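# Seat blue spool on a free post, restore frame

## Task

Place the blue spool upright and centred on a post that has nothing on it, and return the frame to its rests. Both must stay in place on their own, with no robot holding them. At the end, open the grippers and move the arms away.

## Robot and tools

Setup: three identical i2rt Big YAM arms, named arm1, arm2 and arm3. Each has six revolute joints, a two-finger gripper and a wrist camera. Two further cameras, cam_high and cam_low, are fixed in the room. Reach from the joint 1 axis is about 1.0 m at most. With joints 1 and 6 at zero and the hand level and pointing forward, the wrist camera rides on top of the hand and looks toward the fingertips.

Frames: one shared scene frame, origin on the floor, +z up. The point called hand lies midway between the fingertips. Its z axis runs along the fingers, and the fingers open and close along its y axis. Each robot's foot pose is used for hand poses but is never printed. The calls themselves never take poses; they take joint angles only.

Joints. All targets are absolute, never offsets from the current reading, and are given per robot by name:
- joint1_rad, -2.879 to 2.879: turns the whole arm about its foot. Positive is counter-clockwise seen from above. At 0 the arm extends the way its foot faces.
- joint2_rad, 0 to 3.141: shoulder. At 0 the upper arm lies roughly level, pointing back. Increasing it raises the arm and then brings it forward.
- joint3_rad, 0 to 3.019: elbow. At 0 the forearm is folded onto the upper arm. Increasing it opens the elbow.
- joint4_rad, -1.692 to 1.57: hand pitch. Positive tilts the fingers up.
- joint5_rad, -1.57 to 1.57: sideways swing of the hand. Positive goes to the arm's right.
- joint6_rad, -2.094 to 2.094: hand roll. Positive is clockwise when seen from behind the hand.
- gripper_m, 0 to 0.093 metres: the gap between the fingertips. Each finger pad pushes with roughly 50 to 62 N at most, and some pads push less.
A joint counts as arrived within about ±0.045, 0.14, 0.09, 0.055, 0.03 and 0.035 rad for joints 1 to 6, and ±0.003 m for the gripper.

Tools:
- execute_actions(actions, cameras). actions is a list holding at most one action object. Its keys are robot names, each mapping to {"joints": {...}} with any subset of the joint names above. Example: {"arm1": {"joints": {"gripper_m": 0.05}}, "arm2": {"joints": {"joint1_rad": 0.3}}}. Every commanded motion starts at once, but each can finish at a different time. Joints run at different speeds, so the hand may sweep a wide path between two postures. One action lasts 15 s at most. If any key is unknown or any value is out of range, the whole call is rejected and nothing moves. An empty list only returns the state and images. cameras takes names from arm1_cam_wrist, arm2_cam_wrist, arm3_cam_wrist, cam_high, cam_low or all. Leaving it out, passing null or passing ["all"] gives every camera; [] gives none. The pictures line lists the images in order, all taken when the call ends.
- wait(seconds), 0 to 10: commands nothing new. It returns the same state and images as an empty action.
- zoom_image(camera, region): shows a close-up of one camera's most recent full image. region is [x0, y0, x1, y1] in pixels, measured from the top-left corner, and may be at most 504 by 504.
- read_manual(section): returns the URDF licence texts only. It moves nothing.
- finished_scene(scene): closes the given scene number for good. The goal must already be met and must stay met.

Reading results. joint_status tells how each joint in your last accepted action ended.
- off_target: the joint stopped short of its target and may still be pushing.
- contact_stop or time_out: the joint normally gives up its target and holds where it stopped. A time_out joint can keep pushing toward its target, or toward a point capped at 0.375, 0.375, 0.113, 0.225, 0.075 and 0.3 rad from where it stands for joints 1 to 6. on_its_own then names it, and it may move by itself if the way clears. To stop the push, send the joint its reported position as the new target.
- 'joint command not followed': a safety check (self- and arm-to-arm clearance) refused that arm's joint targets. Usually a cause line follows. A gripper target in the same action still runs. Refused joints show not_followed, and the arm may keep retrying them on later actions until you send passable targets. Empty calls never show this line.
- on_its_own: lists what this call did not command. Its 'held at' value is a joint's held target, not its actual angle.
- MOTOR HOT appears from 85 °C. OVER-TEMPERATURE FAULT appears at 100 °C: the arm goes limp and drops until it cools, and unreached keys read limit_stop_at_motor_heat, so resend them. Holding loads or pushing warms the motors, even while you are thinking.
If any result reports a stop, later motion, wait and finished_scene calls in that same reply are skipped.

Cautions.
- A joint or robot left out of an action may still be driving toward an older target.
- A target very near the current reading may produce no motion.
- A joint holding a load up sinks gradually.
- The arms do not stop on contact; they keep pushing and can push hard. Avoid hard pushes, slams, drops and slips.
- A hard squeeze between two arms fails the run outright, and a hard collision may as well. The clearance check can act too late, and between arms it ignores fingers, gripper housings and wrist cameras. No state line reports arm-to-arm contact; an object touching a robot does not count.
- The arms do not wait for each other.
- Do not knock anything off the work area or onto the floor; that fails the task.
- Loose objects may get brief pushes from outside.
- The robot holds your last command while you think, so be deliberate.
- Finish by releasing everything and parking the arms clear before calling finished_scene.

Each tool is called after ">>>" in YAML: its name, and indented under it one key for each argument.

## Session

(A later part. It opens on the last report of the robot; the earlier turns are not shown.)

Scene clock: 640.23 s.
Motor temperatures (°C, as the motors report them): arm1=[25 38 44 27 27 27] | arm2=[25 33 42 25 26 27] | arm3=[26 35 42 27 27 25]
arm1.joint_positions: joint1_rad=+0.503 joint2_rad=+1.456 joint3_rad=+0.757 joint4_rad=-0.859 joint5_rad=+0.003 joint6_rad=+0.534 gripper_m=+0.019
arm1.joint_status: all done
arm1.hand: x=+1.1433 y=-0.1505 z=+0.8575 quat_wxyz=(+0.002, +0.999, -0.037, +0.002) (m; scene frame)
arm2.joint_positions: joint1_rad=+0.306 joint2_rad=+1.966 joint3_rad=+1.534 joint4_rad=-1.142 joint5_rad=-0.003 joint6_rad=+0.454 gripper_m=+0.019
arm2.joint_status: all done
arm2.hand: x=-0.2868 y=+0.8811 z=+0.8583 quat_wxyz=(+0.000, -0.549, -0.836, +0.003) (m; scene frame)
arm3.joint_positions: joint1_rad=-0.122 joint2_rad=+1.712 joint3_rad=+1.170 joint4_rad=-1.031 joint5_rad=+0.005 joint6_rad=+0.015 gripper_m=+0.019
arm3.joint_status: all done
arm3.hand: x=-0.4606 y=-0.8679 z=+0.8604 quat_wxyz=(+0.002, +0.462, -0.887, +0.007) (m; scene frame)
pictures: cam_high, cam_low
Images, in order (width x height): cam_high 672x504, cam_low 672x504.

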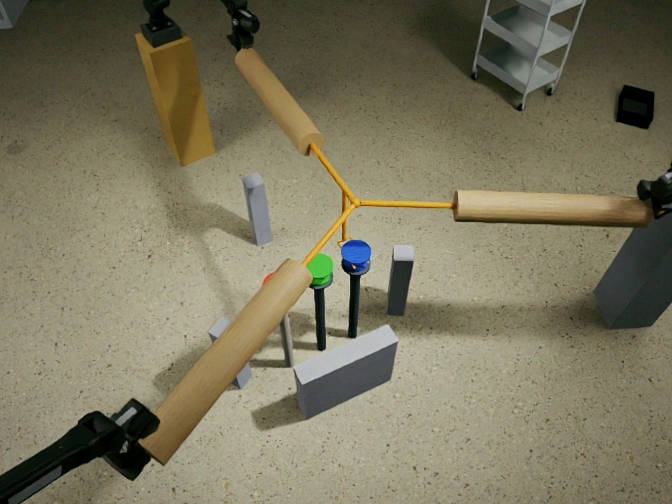

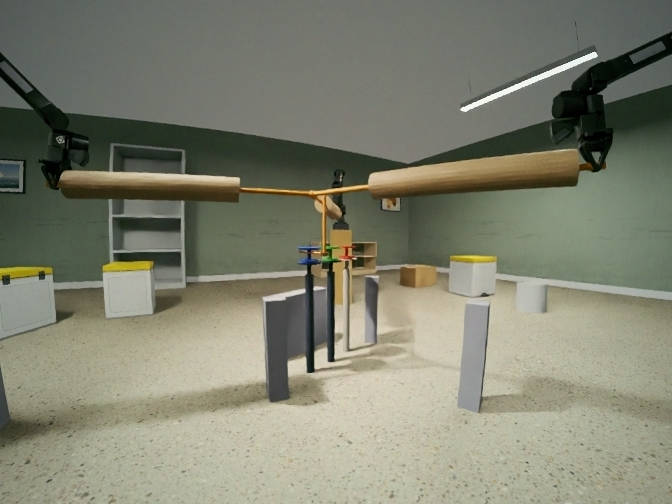

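>>> execute_actions:
  actions:
    - {"arm1": {"joints": {"joint1_rad": 0.266, "joint2_rad": 1.476, "joint3_rad": 0.795, "joint4_rad": -0.833, "joint6_rad": 0.295}}, "arm2": {"joints": {"joint1_rad": 0.378, "joint2_rad": 1.786, "joint3_rad": 1.279, "joint4_rad": -1.037, "joint6_rad": 0.529}}, "arm3": {"joints": {"joint1_rad": 0.013, "joint2_rad": 1.813, "joint3_rad": 1.353, "joint4_rad": -1.074, "joint6_rad": 0.153}}}
  cameras: ["cam_high", "cam_low"]

>>> zoom_image:
  camera: "cam_low"
  region: [260, 200, 360, 300]

>>> zoom_image:
  camera: "cam_high"
  region: [296, 190, 416, 310]

Scene clock: 694.03 s.
Motor temperatures (°C, as the motors report them): arm1=[25 38 43 27 27 27] | arm2=[25 34 40 25 26 27] | arm3=[26 35 40 27 27 25]
arm1.joint_positions: joint1_rad=+0.261 joint2_rad=+1.480 joint3_rad=+0.760 joint4_rad=-0.832 joint5_rad=+0.003 joint6_rad=+0.293 gripper_m=+0.019
arm1.joint_status: all done
arm1.hand: x=+1.1108 y=-0.0738 z=+0.8503 quat_wxyz=(+0.002, +0.999, -0.038, -0.001) (m; scene frame)
arm2.joint_positions: joint1_rad=+0.382 joint2_rad=+1.807 joint3_rad=+1.273 joint4_rad=-1.036 joint5_rad=-0.005 joint6_rad=+0.531 gripper_m=+0.019
arm2.joint_status: all done
arm2.hand: x=-0.3166 y=+0.9579 z=+0.8519 quat_wxyz=(-0.001, -0.549, -0.836, +0.003) (m; scene frame)
arm3.joint_positions: joint1_rad=+0.013 joint2_rad=+1.828 joint3_rad=+1.316 joint4_rad=-1.052 joint5_rad=+0.005 joint6_rad=+0.150 gripper_m=+0.019
arm3.joint_status: all done
arm3.hand: x=-0.4935 y=-0.7916 z=+0.8530 quat_wxyz=(-0.002, +0.462, -0.887, +0.004) (m; scene frame)
pictures: cam_high, cam_low
Images, in order (width x height): cam_high 672x504, cam_low 672x504.

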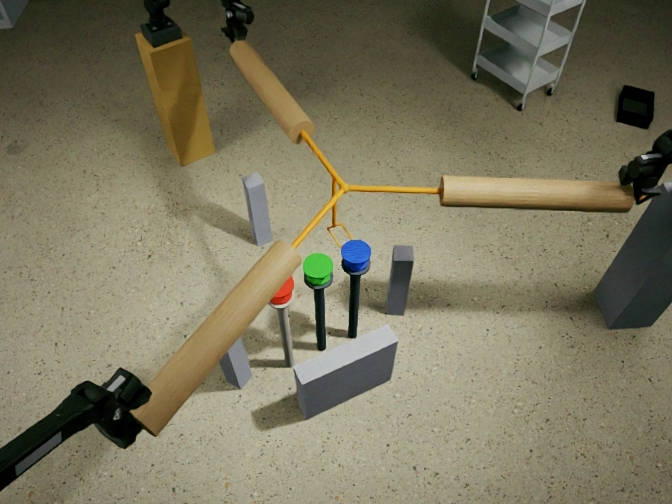

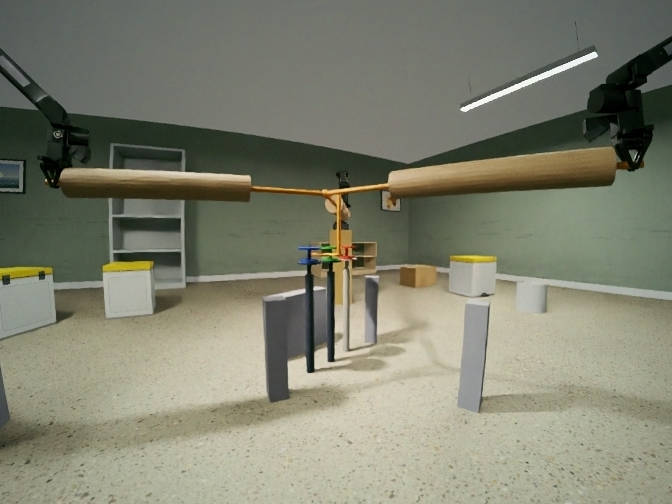

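Region (260, 200, 360, 300) of cam_low's 672x504 image, scaled by 5.040, with more detail than that image has.

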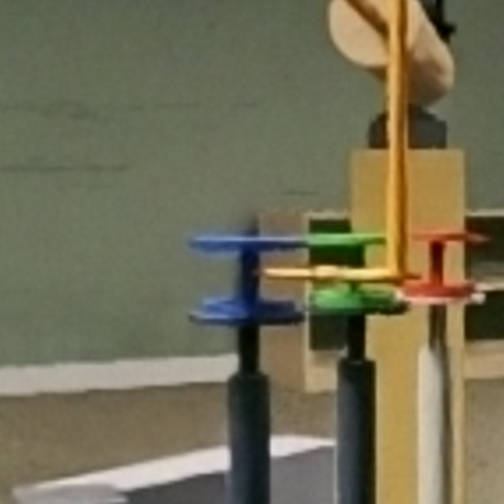

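Region (296, 190, 416, 310) of cam_high's 672x504 image, scaled by 4.200, with more detail than that image has.

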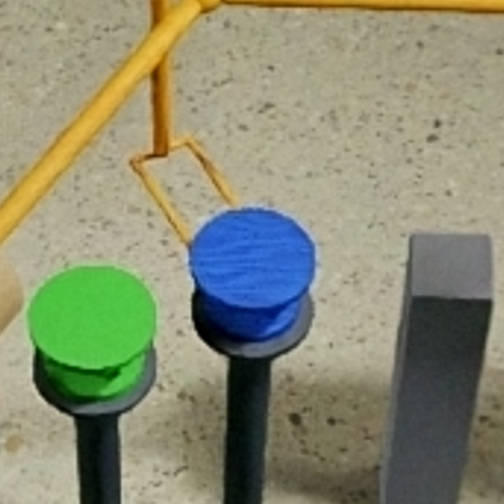

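>>> execute_actions:
  actions:
    - {"arm1": {"joints": {"joint1_rad": 0.06, "joint2_rad": 1.537, "joint3_rad": 0.872, "joint4_rad": -0.858, "joint6_rad": 0.087}}, "arm2": {"joints": {"joint1_rad": 0.464, "joint2_rad": 1.64, "joint3_rad": 1.065, "joint4_rad": -0.972, "joint6_rad": 0.613}}, "arm3": {"joints": {"joint1_rad": 0.117, "joint2_rad": 1.942, "joint3_rad": 1.545, "joint4_rad": -1.142, "joint6_rad": 0.257}}}
  cameras: []

>>> execute_actions:
  actions:
    - {"arm1": {"joints": {"joint1_rad": 0.034, "joint2_rad": 1.718, "joint3_rad": 1.111, "joint4_rad": -0.909, "joint6_rad": 0.068}}, "arm2": {"joints": {"joint1_rad": 0.377, "joint2_rad": 1.485, "joint3_rad": 0.852, "joint4_rad": -0.916, "joint6_rad": 0.524}}, "arm3": {"joints": {"joint1_rad": 0.268, "joint2_rad": 1.904, "joint3_rad": 1.458, "joint4_rad": -1.086, "joint6_rad": 0.408}}}
  cameras: []

>>> execute_actions:
  actions:
    - {"arm1": {"joints": {"joint1_rad": 0.018, "joint2_rad": 1.897, "joint3_rad": 1.38, "joint4_rad": -0.991, "joint6_rad": 0.056}}, "arm2": {"joints": {"joint1_rad": 0.256, "joint2_rad": 1.328, "joint3_rad": 0.66, "joint4_rad": -0.882, "joint6_rad": 0.405}}, "arm3": {"joints": {"joint1_rad": 0.419, "joint2_rad": 1.924, "joint3_rad": 1.447, "joint4_rad": -1.068, "joint6_rad": 0.561}}}
  cameras: ["cam_high", "cam_low"]

Scene clock: 719.40 s.
Motor temperatures (°C, as the motors report them): arm1=[25 37 46 27 27 27] | arm2=[25 33 40 25 26 27] | arm3=[26 36 44 27 27 25]
arm1.joint_positions: joint1_rad=+0.054 joint2_rad=+1.545 joint3_rad=+0.838 joint4_rad=-0.845 joint5_rad=+0.005 joint6_rad=+0.085 gripper_m=+0.019
arm1.joint_status: all done
arm1.hand: x=+1.0747 y=-0.0025 z=+0.8504 quat_wxyz=(-0.001, +0.999, -0.037, -0.001) (m; scene frame)
arm2.joint_positions: joint1_rad=+0.466 joint2_rad=+1.659 joint3_rad=+1.058 joint4_rad=-0.969 joint5_rad=-0.005 joint6_rad=+0.613 gripper_m=+0.019
arm2.joint_status: all done
arm2.hand: x=-0.3509 y=+1.0285 z=+0.8486 quat_wxyz=(+0.000, -0.548, -0.836, +0.003) (m; scene frame)
arm3.joint_positions: joint1_rad=+0.123 joint2_rad=+1.955 joint3_rad=+1.498 joint4_rad=-1.119 joint5_rad=+0.003 joint6_rad=+0.258 gripper_m=+0.019
arm3.joint_status: all done
arm3.hand: x=-0.5284 y=-0.7221 z=+0.8476 quat_wxyz=(+0.003, +0.462, -0.887, +0.007) (m; scene frame)
pictures: none
No camera images: the call's "cameras" was empty. Leave "cameras" out to get every camera's image.

Scene clock: 720.43 s.
Motor temperatures (°C, as the motors report them): arm1=[25 37 46 27 27 27] | arm2=[25 33 40 25 26 27] | arm3=[26 36 44 27 27 25]
arm1.joint_positions: joint1_rad=+0.033 joint2_rad=+1.735 joint3_rad=+1.077 joint4_rad=-0.893 joint5_rad=+0.006 joint6_rad=+0.065 gripper_m=+0.019
arm1.joint_status: all done
arm1.hand: x=+0.9919 y=+0.0063 z=+0.8456 quat_wxyz=(-0.002, +0.999, -0.038, -0.002) (m; scene frame)
arm2.joint_positions: joint1_rad=+0.381 joint2_rad=+1.502 joint3_rad=+0.837 joint4_rad=-0.909 joint5_rad=-0.006 joint6_rad=+0.530 gripper_m=+0.019
arm2.joint_status: all done
arm2.hand: x=-0.4317 y=+1.0414 z=+0.8408 quat_wxyz=(+0.001, -0.549, -0.836, +0.002) (m; scene frame)
arm3.joint_positions: joint1_rad=+0.274 joint2_rad=+1.936 joint3_rad=+1.453 joint4_rad=-1.087 joint5_rad=+0.003 joint6_rad=+0.413 gripper_m=+0.019
arm3.joint_status: all done
arm3.hand: x=-0.6128 y=-0.7079 z=+0.8425 quat_wxyz=(+0.001, +0.461, -0.888, +0.005) (m; scene frame)
pictures: none
No camera images: the call's "cameras" was empty. Leave "cameras" out to get every camera's image.

Scene clock: 721.43 s.
Motor temperatures (°C, as the motors report them): arm1=[25 37 46 27 27 27] | arm2=[25 33 40 25 26 27] | arm3=[26 36 43 27 27 25]
arm1.joint_positions: joint1_rad=+0.017 joint2_rad=+1.917 joint3_rad=+1.334 joint4_rad=-0.968 joint5_rad=+0.004 joint6_rad=+0.050 gripper_m=+0.019
arm1.joint_status: all done
arm1.hand: x=+0.9122 y=+0.0153 z=+0.8384 quat_wxyz=(-0.001, +0.999, -0.038, -0.002) (m; scene frame)
arm2.joint_positions: joint1_rad=+0.253 joint2_rad=+1.342 joint3_rad=+0.646 joint4_rad=-0.874 joint5_rad=+0.001 joint6_rad=+0.406 gripper_m=+0.019
arm2.joint_status: all done
arm2.hand: x=-0.5114 y=+1.0517 z=+0.8335 quat_wxyz=(-0.001, -0.551, -0.835, +0.005) (m; scene frame)
arm3.joint_positions: joint1_rad=+0.420 joint2_rad=+1.936 joint3_rad=+1.436 joint4_rad=-1.058 joint5_rad=+0.004 joint6_rad=+0.560 gripper_m=+0.019
arm3.joint_status: all done
arm3.hand: x=-0.6935 y=-0.6975 z=+0.8370 quat_wxyz=(-0.003, +0.460, -0.888, -0.001) (m; scene frame)
pictures: cam_high, cam_low
Images, in order (width x height): cam_high 672x504, cam_low 672x504.

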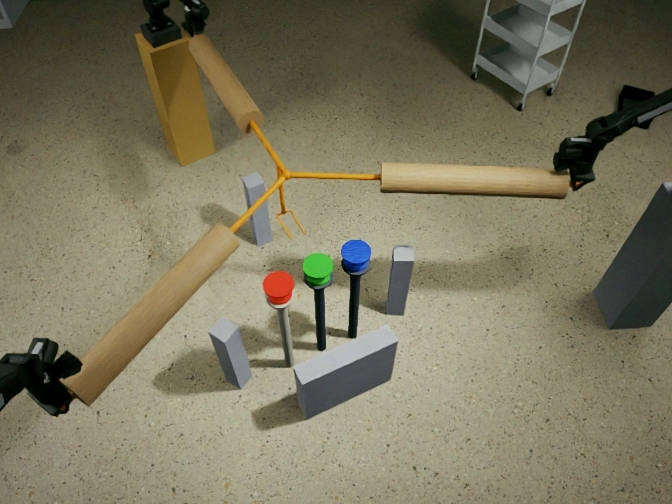

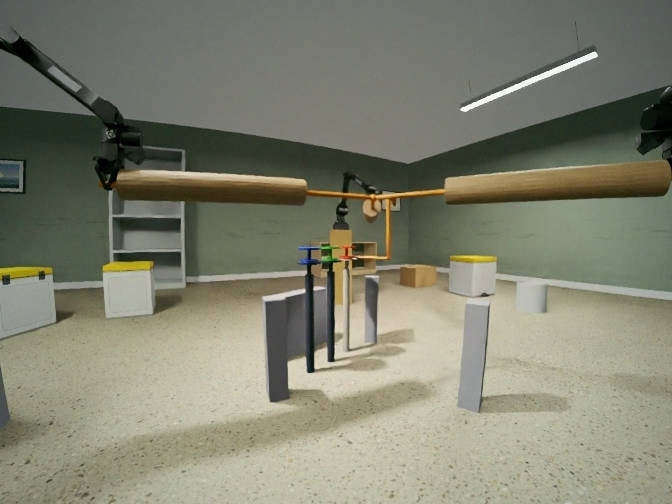

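>>> execute_actions:
  actions:
    - {"arm1": {"joints": {"joint1_rad": 0.026, "joint2_rad": 2.02, "joint3_rad": 1.322, "joint4_rad": -0.827, "joint6_rad": 0.064}}, "arm2": {"joints": {"joint1_rad": 0.265, "joint2_rad": 1.52, "joint3_rad": 0.597, "joint4_rad": -0.645, "joint6_rad": 0.416}}, "arm3": {"joints": {"joint1_rad": 0.428, "joint2_rad": 2.028, "joint3_rad": 1.414, "joint4_rad": -0.931, "joint6_rad": 0.566}}}
  cameras: []

>>> execute_actions:
  actions:
    - {"arm1": {"joints": {"joint2_rad": 2.162, "joint3_rad": 1.32, "joint4_rad": -0.681}}, "arm2": {"joints": {"joint2_rad": 1.77, "joint3_rad": 0.571, "joint4_rad": -0.368}}, "arm3": {"joints": {"joint2_rad": 2.157, "joint3_rad": 1.397, "joint4_rad": -0.784}}}
  cameras: []

>>> execute_actions:
  actions:
    - {"arm1": {"joints": {"joint2_rad": 2.321, "joint3_rad": 1.385, "joint4_rad": -0.557}}, "arm2": {"joints": {"joint2_rad": 2.047, "joint3_rad": 0.615, "joint4_rad": -0.121}}, "arm3": {"joints": {"joint2_rad": 2.305, "joint3_rad": 1.448, "joint4_rad": -0.658}}}
  cameras: []

>>> execute_actions:
  actions:
    - {"arm1": {"joints": {"joint2_rad": 2.491, "joint3_rad": 1.455, "joint4_rad": -0.46}}, "arm2": {"joints": {"joint2_rad": 2.316, "joint3_rad": 0.69, "joint4_rad": 0.067}}, "arm3": {"joints": {"joint2_rad": 2.466, "joint3_rad": 1.505, "joint4_rad": -0.555}}}
  cameras: ["cam_high", "cam_low"]

Scene clock: 741.37 s.
Motor temperatures (°C, as the motors report them): arm1=[25 40 48 27 27 27] | arm2=[25 31 40 25 26 27] | arm3=[26 37 42 27 27 25]
arm1.joint_positions: joint1_rad=+0.021 joint2_rad=+2.057 joint3_rad=+1.319 joint4_rad=-0.829 joint5_rad=+0.004 joint6_rad=+0.055 gripper_m=+0.019
arm1.joint_status: all done
arm1.hand: x=+0.9091 y=+0.0134 z=+0.7614 quat_wxyz=(-0.001, +0.999, -0.039, +0.006) (m; scene frame)
arm2.joint_positions: joint1_rad=+0.256 joint2_rad=+1.535 joint3_rad=+0.591 joint4_rad=-0.648 joint5_rad=-0.002 joint6_rad=+0.408 gripper_m=+0.019
arm2.joint_status: all done
arm2.hand: x=-0.5108 y=+1.0524 z=+0.7657 quat_wxyz=(+0.010, -0.551, -0.835, +0.002) (m; scene frame)
arm3.joint_positions: joint1_rad=+0.425 joint2_rad=+2.058 joint3_rad=+1.410 joint4_rad=-0.932 joint5_rad=+0.000 joint6_rad=+0.563 gripper_m=+0.019
arm3.joint_status: all done
arm3.hand: x=-0.6971 y=-0.6954 z=+0.7629 quat_wxyz=(+0.005, +0.461, -0.887, +0.008) (m; scene frame)
pictures: none
No camera images: the call's "cameras" was empty. Leave "cameras" out to get every camera's image.

Scene clock: 742.30 s.
Motor temperatures (°C, as the motors report them): arm1=[25 40 48 27 27 27] | arm2=[25 31 39 25 26 27] | arm3=[26 37 42 27 27 25]
arm1.joint_positions: joint1_rad=+0.021 joint2_rad=+2.192 joint3_rad=+1.313 joint4_rad=-0.681 joint5_rad=+0.005 joint6_rad=+0.056 gripper_m=+0.019
arm1.joint_status: all done
arm1.hand: x=+0.9091 y=+0.0132 z=+0.6891 quat_wxyz=(-0.002, +0.999, -0.039, +0.003) (m; scene frame)
arm2.joint_positions: joint1_rad=+0.259 joint2_rad=+1.781 joint3_rad=+0.566 joint4_rad=-0.374 joint5_rad=-0.004 joint6_rad=+0.411 gripper_m=+0.019
arm2.joint_status: all done
arm2.hand: x=-0.5101 y=+1.0521 z=+0.6923 quat_wxyz=(+0.008, -0.551, -0.835, +0.001) (m; scene frame)
arm3.joint_positions: joint1_rad=+0.424 joint2_rad=+2.187 joint3_rad=+1.395 joint4_rad=-0.787 joint5_rad=+0.001 joint6_rad=+0.565 gripper_m=+0.019
arm3.joint_status: all done
arm3.hand: x=-0.6963 y=-0.6951 z=+0.6884 quat_wxyz=(+0.004, +0.460, -0.888, +0.008) (m; scene frame)
pictures: none
No camera images: the call's "cameras" was empty. Leave "cameras" out to get every camera's image.

Scene clock: 743.23 s.
Motor temperatures (°C, as the motors report them): arm1=[25 40 47 27 27 27] | arm2=[25 31 39 25 26 27] | arm3=[26 37 42 27 27 25]
arm1.joint_positions: joint1_rad=+0.028 joint2_rad=+2.351 joint3_rad=+1.347 joint4_rad=-0.559 joint5_rad=+0.003 joint6_rad=+0.062 gripper_m=+0.019
arm1.joint_status: all done
arm1.hand: x=+0.9104 y=+0.0088 z=+0.6142 quat_wxyz=(+0.000, +0.999, -0.039, +0.005) (m; scene frame)
arm2.joint_positions: joint1_rad=+0.263 joint2_rad=+2.061 joint3_rad=+0.607 joint4_rad=-0.133 joint5_rad=-0.004 joint6_rad=+0.415 gripper_m=+0.019
arm2.joint_status: all done
arm2.hand: x=-0.5062 y=+1.0494 z=+0.6170 quat_wxyz=(+0.007, -0.551, -0.835, +0.001) (m; scene frame)
arm3.joint_positions: joint1_rad=+0.421 joint2_rad=+2.331 joint3_rad=+1.409 joint4_rad=-0.654 joint5_rad=+0.001 joint6_rad=+0.563 gripper_m=+0.019
arm3.joint_status: all done
arm3.hand: x=-0.6946 y=-0.6970 z=+0.6136 quat_wxyz=(+0.003, +0.459, -0.888, +0.007) (m; scene frame)
pictures: none
No camera images: the call's "cameras" was empty. Leave "cameras" out to get every camera's image.

Scene clock: 744.17 s.
Motor temperatures (°C, as the motors report them): arm1=[25 41 47 27 27 27] | arm2=[25 31 39 25 26 27] | arm3=[26 37 42 27 27 25]
arm1.joint_positions: joint1_rad=+0.029 joint2_rad=+2.520 joint3_rad=+1.422 joint4_rad=-0.464 joint5_rad=+0.002 joint6_rad=+0.064 gripper_m=+0.019
arm1.joint_status: all done
arm1.hand: x=+0.9100 y=+0.0077 z=+0.5403 quat_wxyz=(+0.000, +0.999, -0.039, +0.004) (m; scene frame)
arm2.joint_positions: joint1_rad=+0.265 joint2_rad=+2.330 joint3_rad=+0.688 joint4_rad=+0.054 joint5_rad=-0.005 joint6_rad=+0.418 gripper_m=+0.019
arm2.joint_status: all done
arm2.hand: x=-0.5057 y=+1.0489 z=+0.5411 quat_wxyz=(+0.007, -0.551, -0.835, +0.001) (m; scene frame)
arm3.joint_positions: joint1_rad=+0.420 joint2_rad=+2.493 joint3_rad=+1.469 joint4_rad=-0.553 joint5_rad=+0.001 joint6_rad=+0.564 gripper_m=+0.019
arm3.joint_status: all done
arm3.hand: x=-0.6945 y=-0.6973 z=+0.5389 quat_wxyz=(+0.003, +0.459, -0.888, +0.007) (m; scene frame)
pictures: cam_high, cam_low
Images, in order (width x height): cam_high 672x504, cam_low 672x504.

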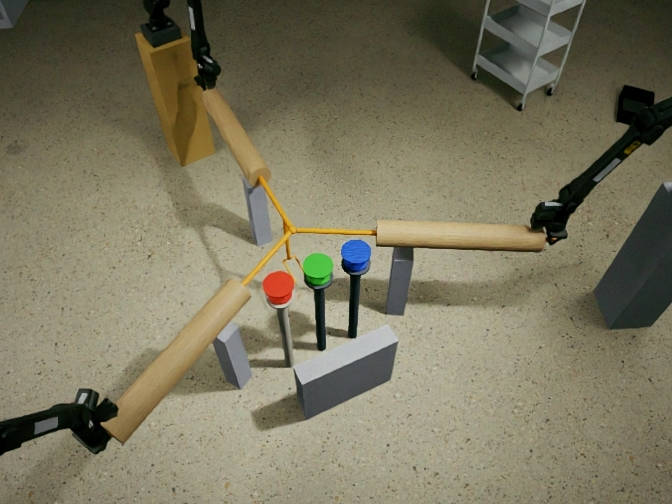

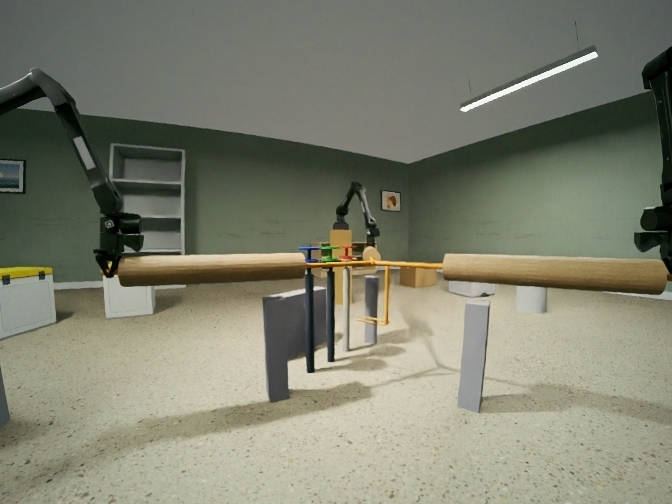

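>>> execute_actions:
  actions:
    - {"arm1": {"joints": {"joint2_rad": 2.627, "joint3_rad": 1.543, "joint4_rad": -0.407}}, "arm2": {"joints": {"joint2_rad": 2.514, "joint3_rad": 0.772, "joint4_rad": 0.174}}, "arm3": {"joints": {"joint2_rad": 2.598, "joint3_rad": 1.584, "joint4_rad": -0.495}}}
  cameras: ["cam_low"]

Scene clock: 750.83 s.
Motor temperatures (°C, as the motors report them): arm1=[25 41 46 27 27 27] | arm2=[25 32 38 25 26 27] | arm3=[26 38 41 27 27 25]
arm1.joint_positions: joint1_rad=+0.029 joint2_rad=+2.653 joint3_rad=+1.510 joint4_rad=-0.415 joint5_rad=+0.002 joint6_rad=+0.065 gripper_m=+0.019
arm1.joint_status: all done
arm1.hand: x=+0.9067 y=+0.0077 z=+0.4851 quat_wxyz=(+0.000, +0.999, -0.039, +0.002) (m; scene frame)
arm2.joint_positions: joint1_rad=+0.266 joint2_rad=+2.526 joint3_rad=+0.776 joint4_rad=+0.166 joint5_rad=-0.005 joint6_rad=+0.419 gripper_m=+0.019
arm2.joint_status: all done
arm2.hand: x=-0.5072 y=+1.0499 z=+0.4814 quat_wxyz=(+0.006, -0.551, -0.835, +0.001) (m; scene frame)
arm3.joint_positions: joint1_rad=+0.426 joint2_rad=+2.623 joint3_rad=+1.545 joint4_rad=-0.498 joint5_rad=+0.001 joint6_rad=+0.568 gripper_m=+0.019
arm3.joint_status: all done
arm3.hand: x=-0.6974 y=-0.6956 z=+0.4825 quat_wxyz=(+0.003, +0.459, -0.888, +0.007) (m; scene frame)
pictures: cam_low
Images, in order (width x height): cam_low 672x504.

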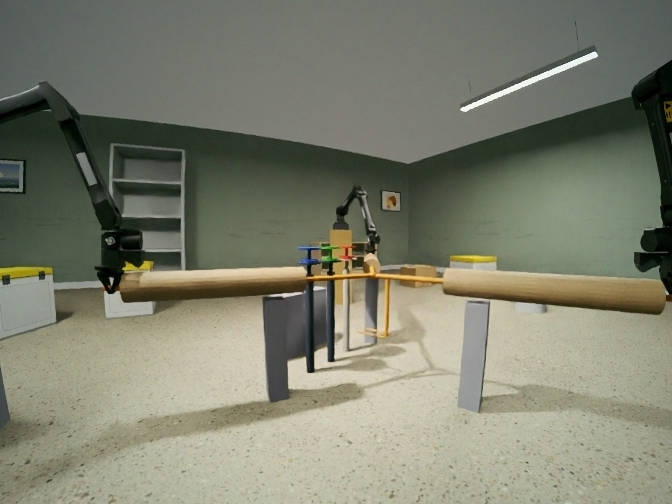

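>>> execute_actions:
  actions:
    - {"arm1": {"joints": {"joint2_rad": 2.69, "joint3_rad": 1.566, "joint4_rad": -0.393}}, "arm2": {"joints": {"joint2_rad": 2.575, "joint3_rad": 0.798, "joint4_rad": 0.192}}, "arm3": {"joints": {"joint2_rad": 2.66, "joint3_rad": 1.603, "joint4_rad": -0.478}}}
  cameras: ["cam_low"]

>>> zoom_image:
  camera: "cam_low"
  region: [230, 240, 530, 340]

Scene clock: 758.37 s.
Motor temperatures (°C, as the motors report them): arm1=[25 42 45 27 27 27] | arm2=[25 32 37 25 26 27] | arm3=[26 38 41 27 27 25]
arm1.joint_positions: joint1_rad=+0.029 joint2_rad=+2.690 joint3_rad=+1.536 joint4_rad=-0.404 joint5_rad=+0.003 joint6_rad=+0.065 gripper_m=+0.019
arm1.joint_status: all done
arm1.hand: x=+0.9065 y=+0.0078 z=+0.4698 quat_wxyz=(+0.000, +0.999, -0.039, +0.002) (m; scene frame)
arm2.joint_positions: joint1_rad=+0.266 joint2_rad=+2.574 joint3_rad=+0.802 joint4_rad=+0.188 joint5_rad=-0.005 joint6_rad=+0.419 gripper_m=+0.019
arm2.joint_status: all done
arm2.hand: x=-0.5080 y=+1.0504 z=+0.4661 quat_wxyz=(+0.006, -0.551, -0.835, +0.001) (m; scene frame)
arm3.joint_positions: joint1_rad=+0.426 joint2_rad=+2.660 joint3_rad=+1.569 joint4_rad=-0.486 joint5_rad=+0.001 joint6_rad=+0.568 gripper_m=+0.019
arm3.joint_status: all done
arm3.hand: x=-0.6975 y=-0.6959 z=+0.4669 quat_wxyz=(+0.004, +0.459, -0.888, +0.007) (m; scene frame)
pictures: cam_low
Images, in order (width x height): cam_low 672x504.

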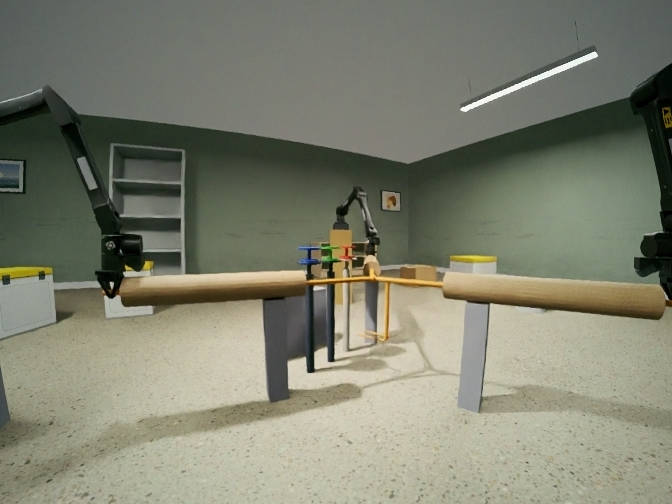

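Region (230, 240, 530, 340) of cam_low's 672x504 image, scaled by 1.680, with more detail than that image has.

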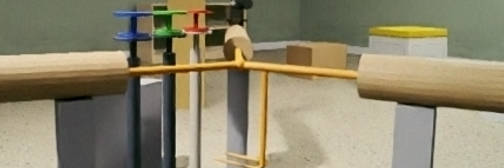

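>>> execute_actions:
  actions:
    - {"arm1": {"joints": {"gripper_m": 0.09}}, "arm2": {"joints": {"gripper_m": 0.09}}, "arm3": {"joints": {"gripper_m": 0.09}}}
  cameras: []

>>> execute_actions:
  actions:
    - {"arm1": {"joints": {"joint1_rad": 0.044, "joint2_rad": 2.48, "joint3_rad": 1.305, "joint4_rad": -0.39}}, "arm2": {"joints": {"joint1_rad": 0.278, "joint2_rad": 2.33, "joint3_rad": 0.64, "joint4_rad": 0.09}}, "arm3": {"joints": {"joint1_rad": 0.478, "joint2_rad": 2.43, "joint3_rad": 1.332, "joint4_rad": -0.46}}}
  cameras: []

>>> execute_actions:
  actions:
    - {"arm1": {"joints": {"joint2_rad": 1.6, "joint3_rad": 0.8, "joint4_rad": -0.6}}, "arm2": {"joints": {"joint2_rad": 1.5, "joint3_rad": 0.55, "joint4_rad": -0.6}}, "arm3": {"joints": {"joint2_rad": 1.6, "joint3_rad": 0.8, "joint4_rad": -0.6}}}
  cameras: ["cam_high", "cam_low"]

Scene clock: 768.20 s.
Motor temperatures (°C, as the motors report them): arm1=[25 42 44 27 27 27] | arm2=[25 32 36 25 26 27] | arm3=[26 39 40 27 27 25]
arm1.joint_positions: joint1_rad=+0.029 joint2_rad=+2.690 joint3_rad=+1.539 joint4_rad=-0.404 joint5_rad=+0.003 joint6_rad=+0.065 gripper_m=+0.090
arm1.joint_status: all done
arm1.hand: x=+0.9045 y=+0.0078 z=+0.4703 quat_wxyz=(+0.000, +0.999, -0.039, +0.001) (m; scene frame)
arm2.joint_positions: joint1_rad=+0.266 joint2_rad=+2.574 joint3_rad=+0.802 joint4_rad=+0.188 joint5_rad=-0.005 joint6_rad=+0.419 gripper_m=+0.090
arm2.joint_status: all done
arm2.hand: x=-0.5081 y=+1.0503 z=+0.4661 quat_wxyz=(+0.006, -0.551, -0.835, +0.002) (m; scene frame)
arm3.joint_positions: joint1_rad=+0.426 joint2_rad=+2.660 joint3_rad=+1.578 joint4_rad=-0.486 joint5_rad=+0.001 joint6_rad=+0.568 gripper_m=+0.090
arm3.joint_status: all done
arm3.hand: x=-0.6972 y=-0.6906 z=+0.4685 quat_wxyz=(+0.001, +0.459, -0.888, +0.003) (m; scene frame)
pictures: none
No camera images: the call's "cameras" was empty. Leave "cameras" out to get every camera's image.

Scene clock: 769.33 s.
Motor temperatures (°C, as the motors report them): arm1=[25 43 43 27 27 27] | arm2=[25 32 36 25 26 27] | arm3=[26 39 40 27 27 25]
arm1.joint_positions: joint1_rad=+0.038 joint2_rad=+2.474 joint3_rad=+1.311 joint4_rad=-0.401 joint5_rad=+0.003 joint6_rad=+0.065 gripper_m=+0.090
arm1.joint_status: all done
arm1.hand: x=+0.9403 y=+0.0031 z=+0.5462 quat_wxyz=(+0.000, +0.999, -0.035, +0.005) (m; scene frame)
arm2.joint_positions: joint1_rad=+0.269 joint2_rad=+2.324 joint3_rad=+0.642 joint4_rad=+0.094 joint5_rad=-0.005 joint6_rad=+0.419 gripper_m=+0.090
arm2.joint_status: all done
arm2.hand: x=-0.5175 y=+1.0613 z=+0.5442 quat_wxyz=(+0.008, -0.550, -0.835, +0.001) (m; scene frame)
arm3.joint_positions: joint1_rad=+0.481 joint2_rad=+2.408 joint3_rad=+1.339 joint4_rad=-0.469 joint5_rad=+0.001 joint6_rad=+0.568 gripper_m=+0.090
arm3.joint_status: all done
arm3.hand: x=-0.7284 y=-0.7176 z=+0.5589 quat_wxyz=(-0.006, +0.484, -0.875, -0.010) (m; scene frame)
pictures: none
No camera images: the call's "cameras" was empty. Leave "cameras" out to get every camera's image.

Scene clock: 770.93 s.
Motor temperatures (°C, as the motors report them): arm1=[25 42 43 27 27 27] | arm2=[25 32 36 25 26 27] | arm3=[26 38 40 27 27 25]
arm1.joint_positions: joint1_rad=+0.038 joint2_rad=+1.599 joint3_rad=+0.806 joint4_rad=-0.591 joint5_rad=+0.003 joint6_rad=+0.065 gripper_m=+0.090
arm1.joint_status: all done
arm1.hand: x=+1.0358 y=+0.0032 z=+0.8263 quat_wxyz=(+0.002, +0.996, -0.035, -0.085) (m; scene frame)
arm2.joint_positions: joint1_rad=+0.269 joint2_rad=+1.501 joint3_rad=+0.544 joint4_rad=-0.591 joint5_rad=-0.005 joint6_rad=+0.419 gripper_m=+0.090
arm2.joint_status: all done
arm2.hand: x=-0.5127 y=+1.0597 z=+0.7645 quat_wxyz=(-0.012, -0.549, -0.835, +0.005) (m; scene frame)
arm3.joint_positions: joint1_rad=+0.481 joint2_rad=+1.595 joint3_rad=+0.810 joint4_rad=-0.594 joint5_rad=+0.001 joint6_rad=+0.568 gripper_m=+0.090
arm3.joint_status: all done
arm3.hand: x=-0.7274 y=-0.8399 z=+0.8033 quat_wxyz=(-0.044, +0.482, -0.872, -0.080) (m; scene frame)
pictures: cam_high, cam_low
Images, in order (width x height): cam_high 672x504, cam_low 672x504.

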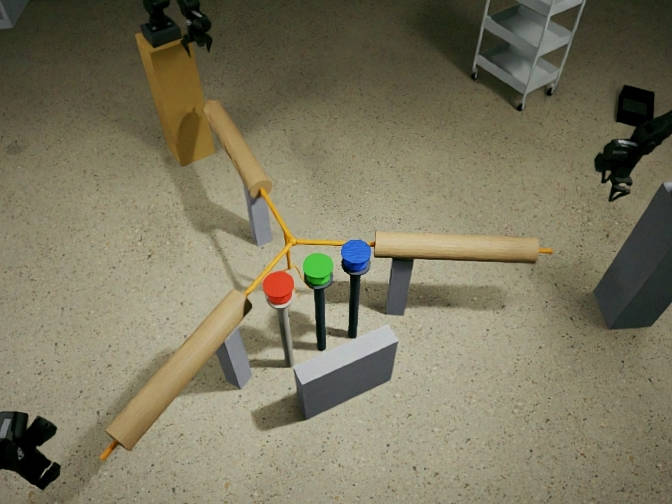

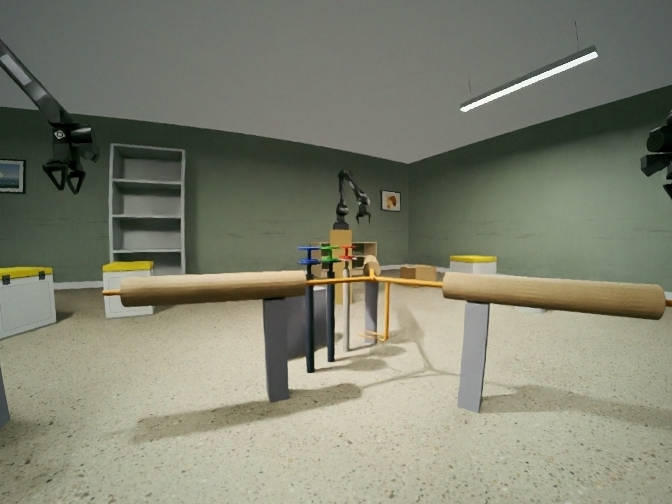

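>>> zoom_image:
  camera: "cam_high"
  region: [296, 210, 416, 310]

>>> zoom_image:
  camera: "cam_low"
  region: [280, 230, 360, 290]

Region (296, 210, 416, 310) of cam_high's 672x504 image, scaled by 4.200, with more detail than that image has.

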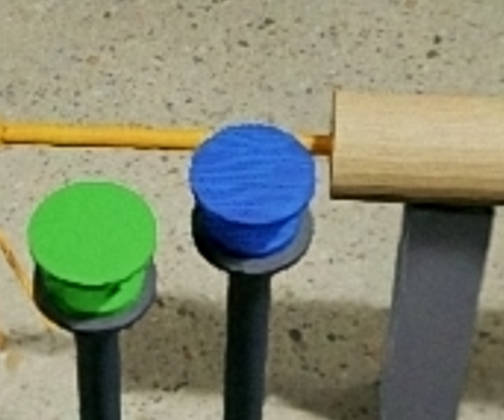

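Region (280, 230, 360, 290) of cam_low's 672x504 image, scaled by 6.300, with more detail than that image has; it fills the top 378 rows of this view, and the rest is white.

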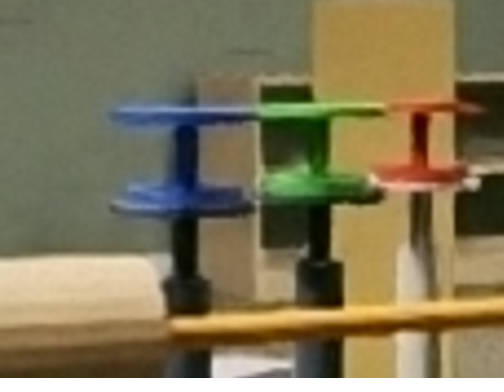

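The blue spool is centred on the post and the frame is back on its rests, so I'm ending scene 1.

>>> finished_scene:
  scene: 1

The scene is finished: the task was done.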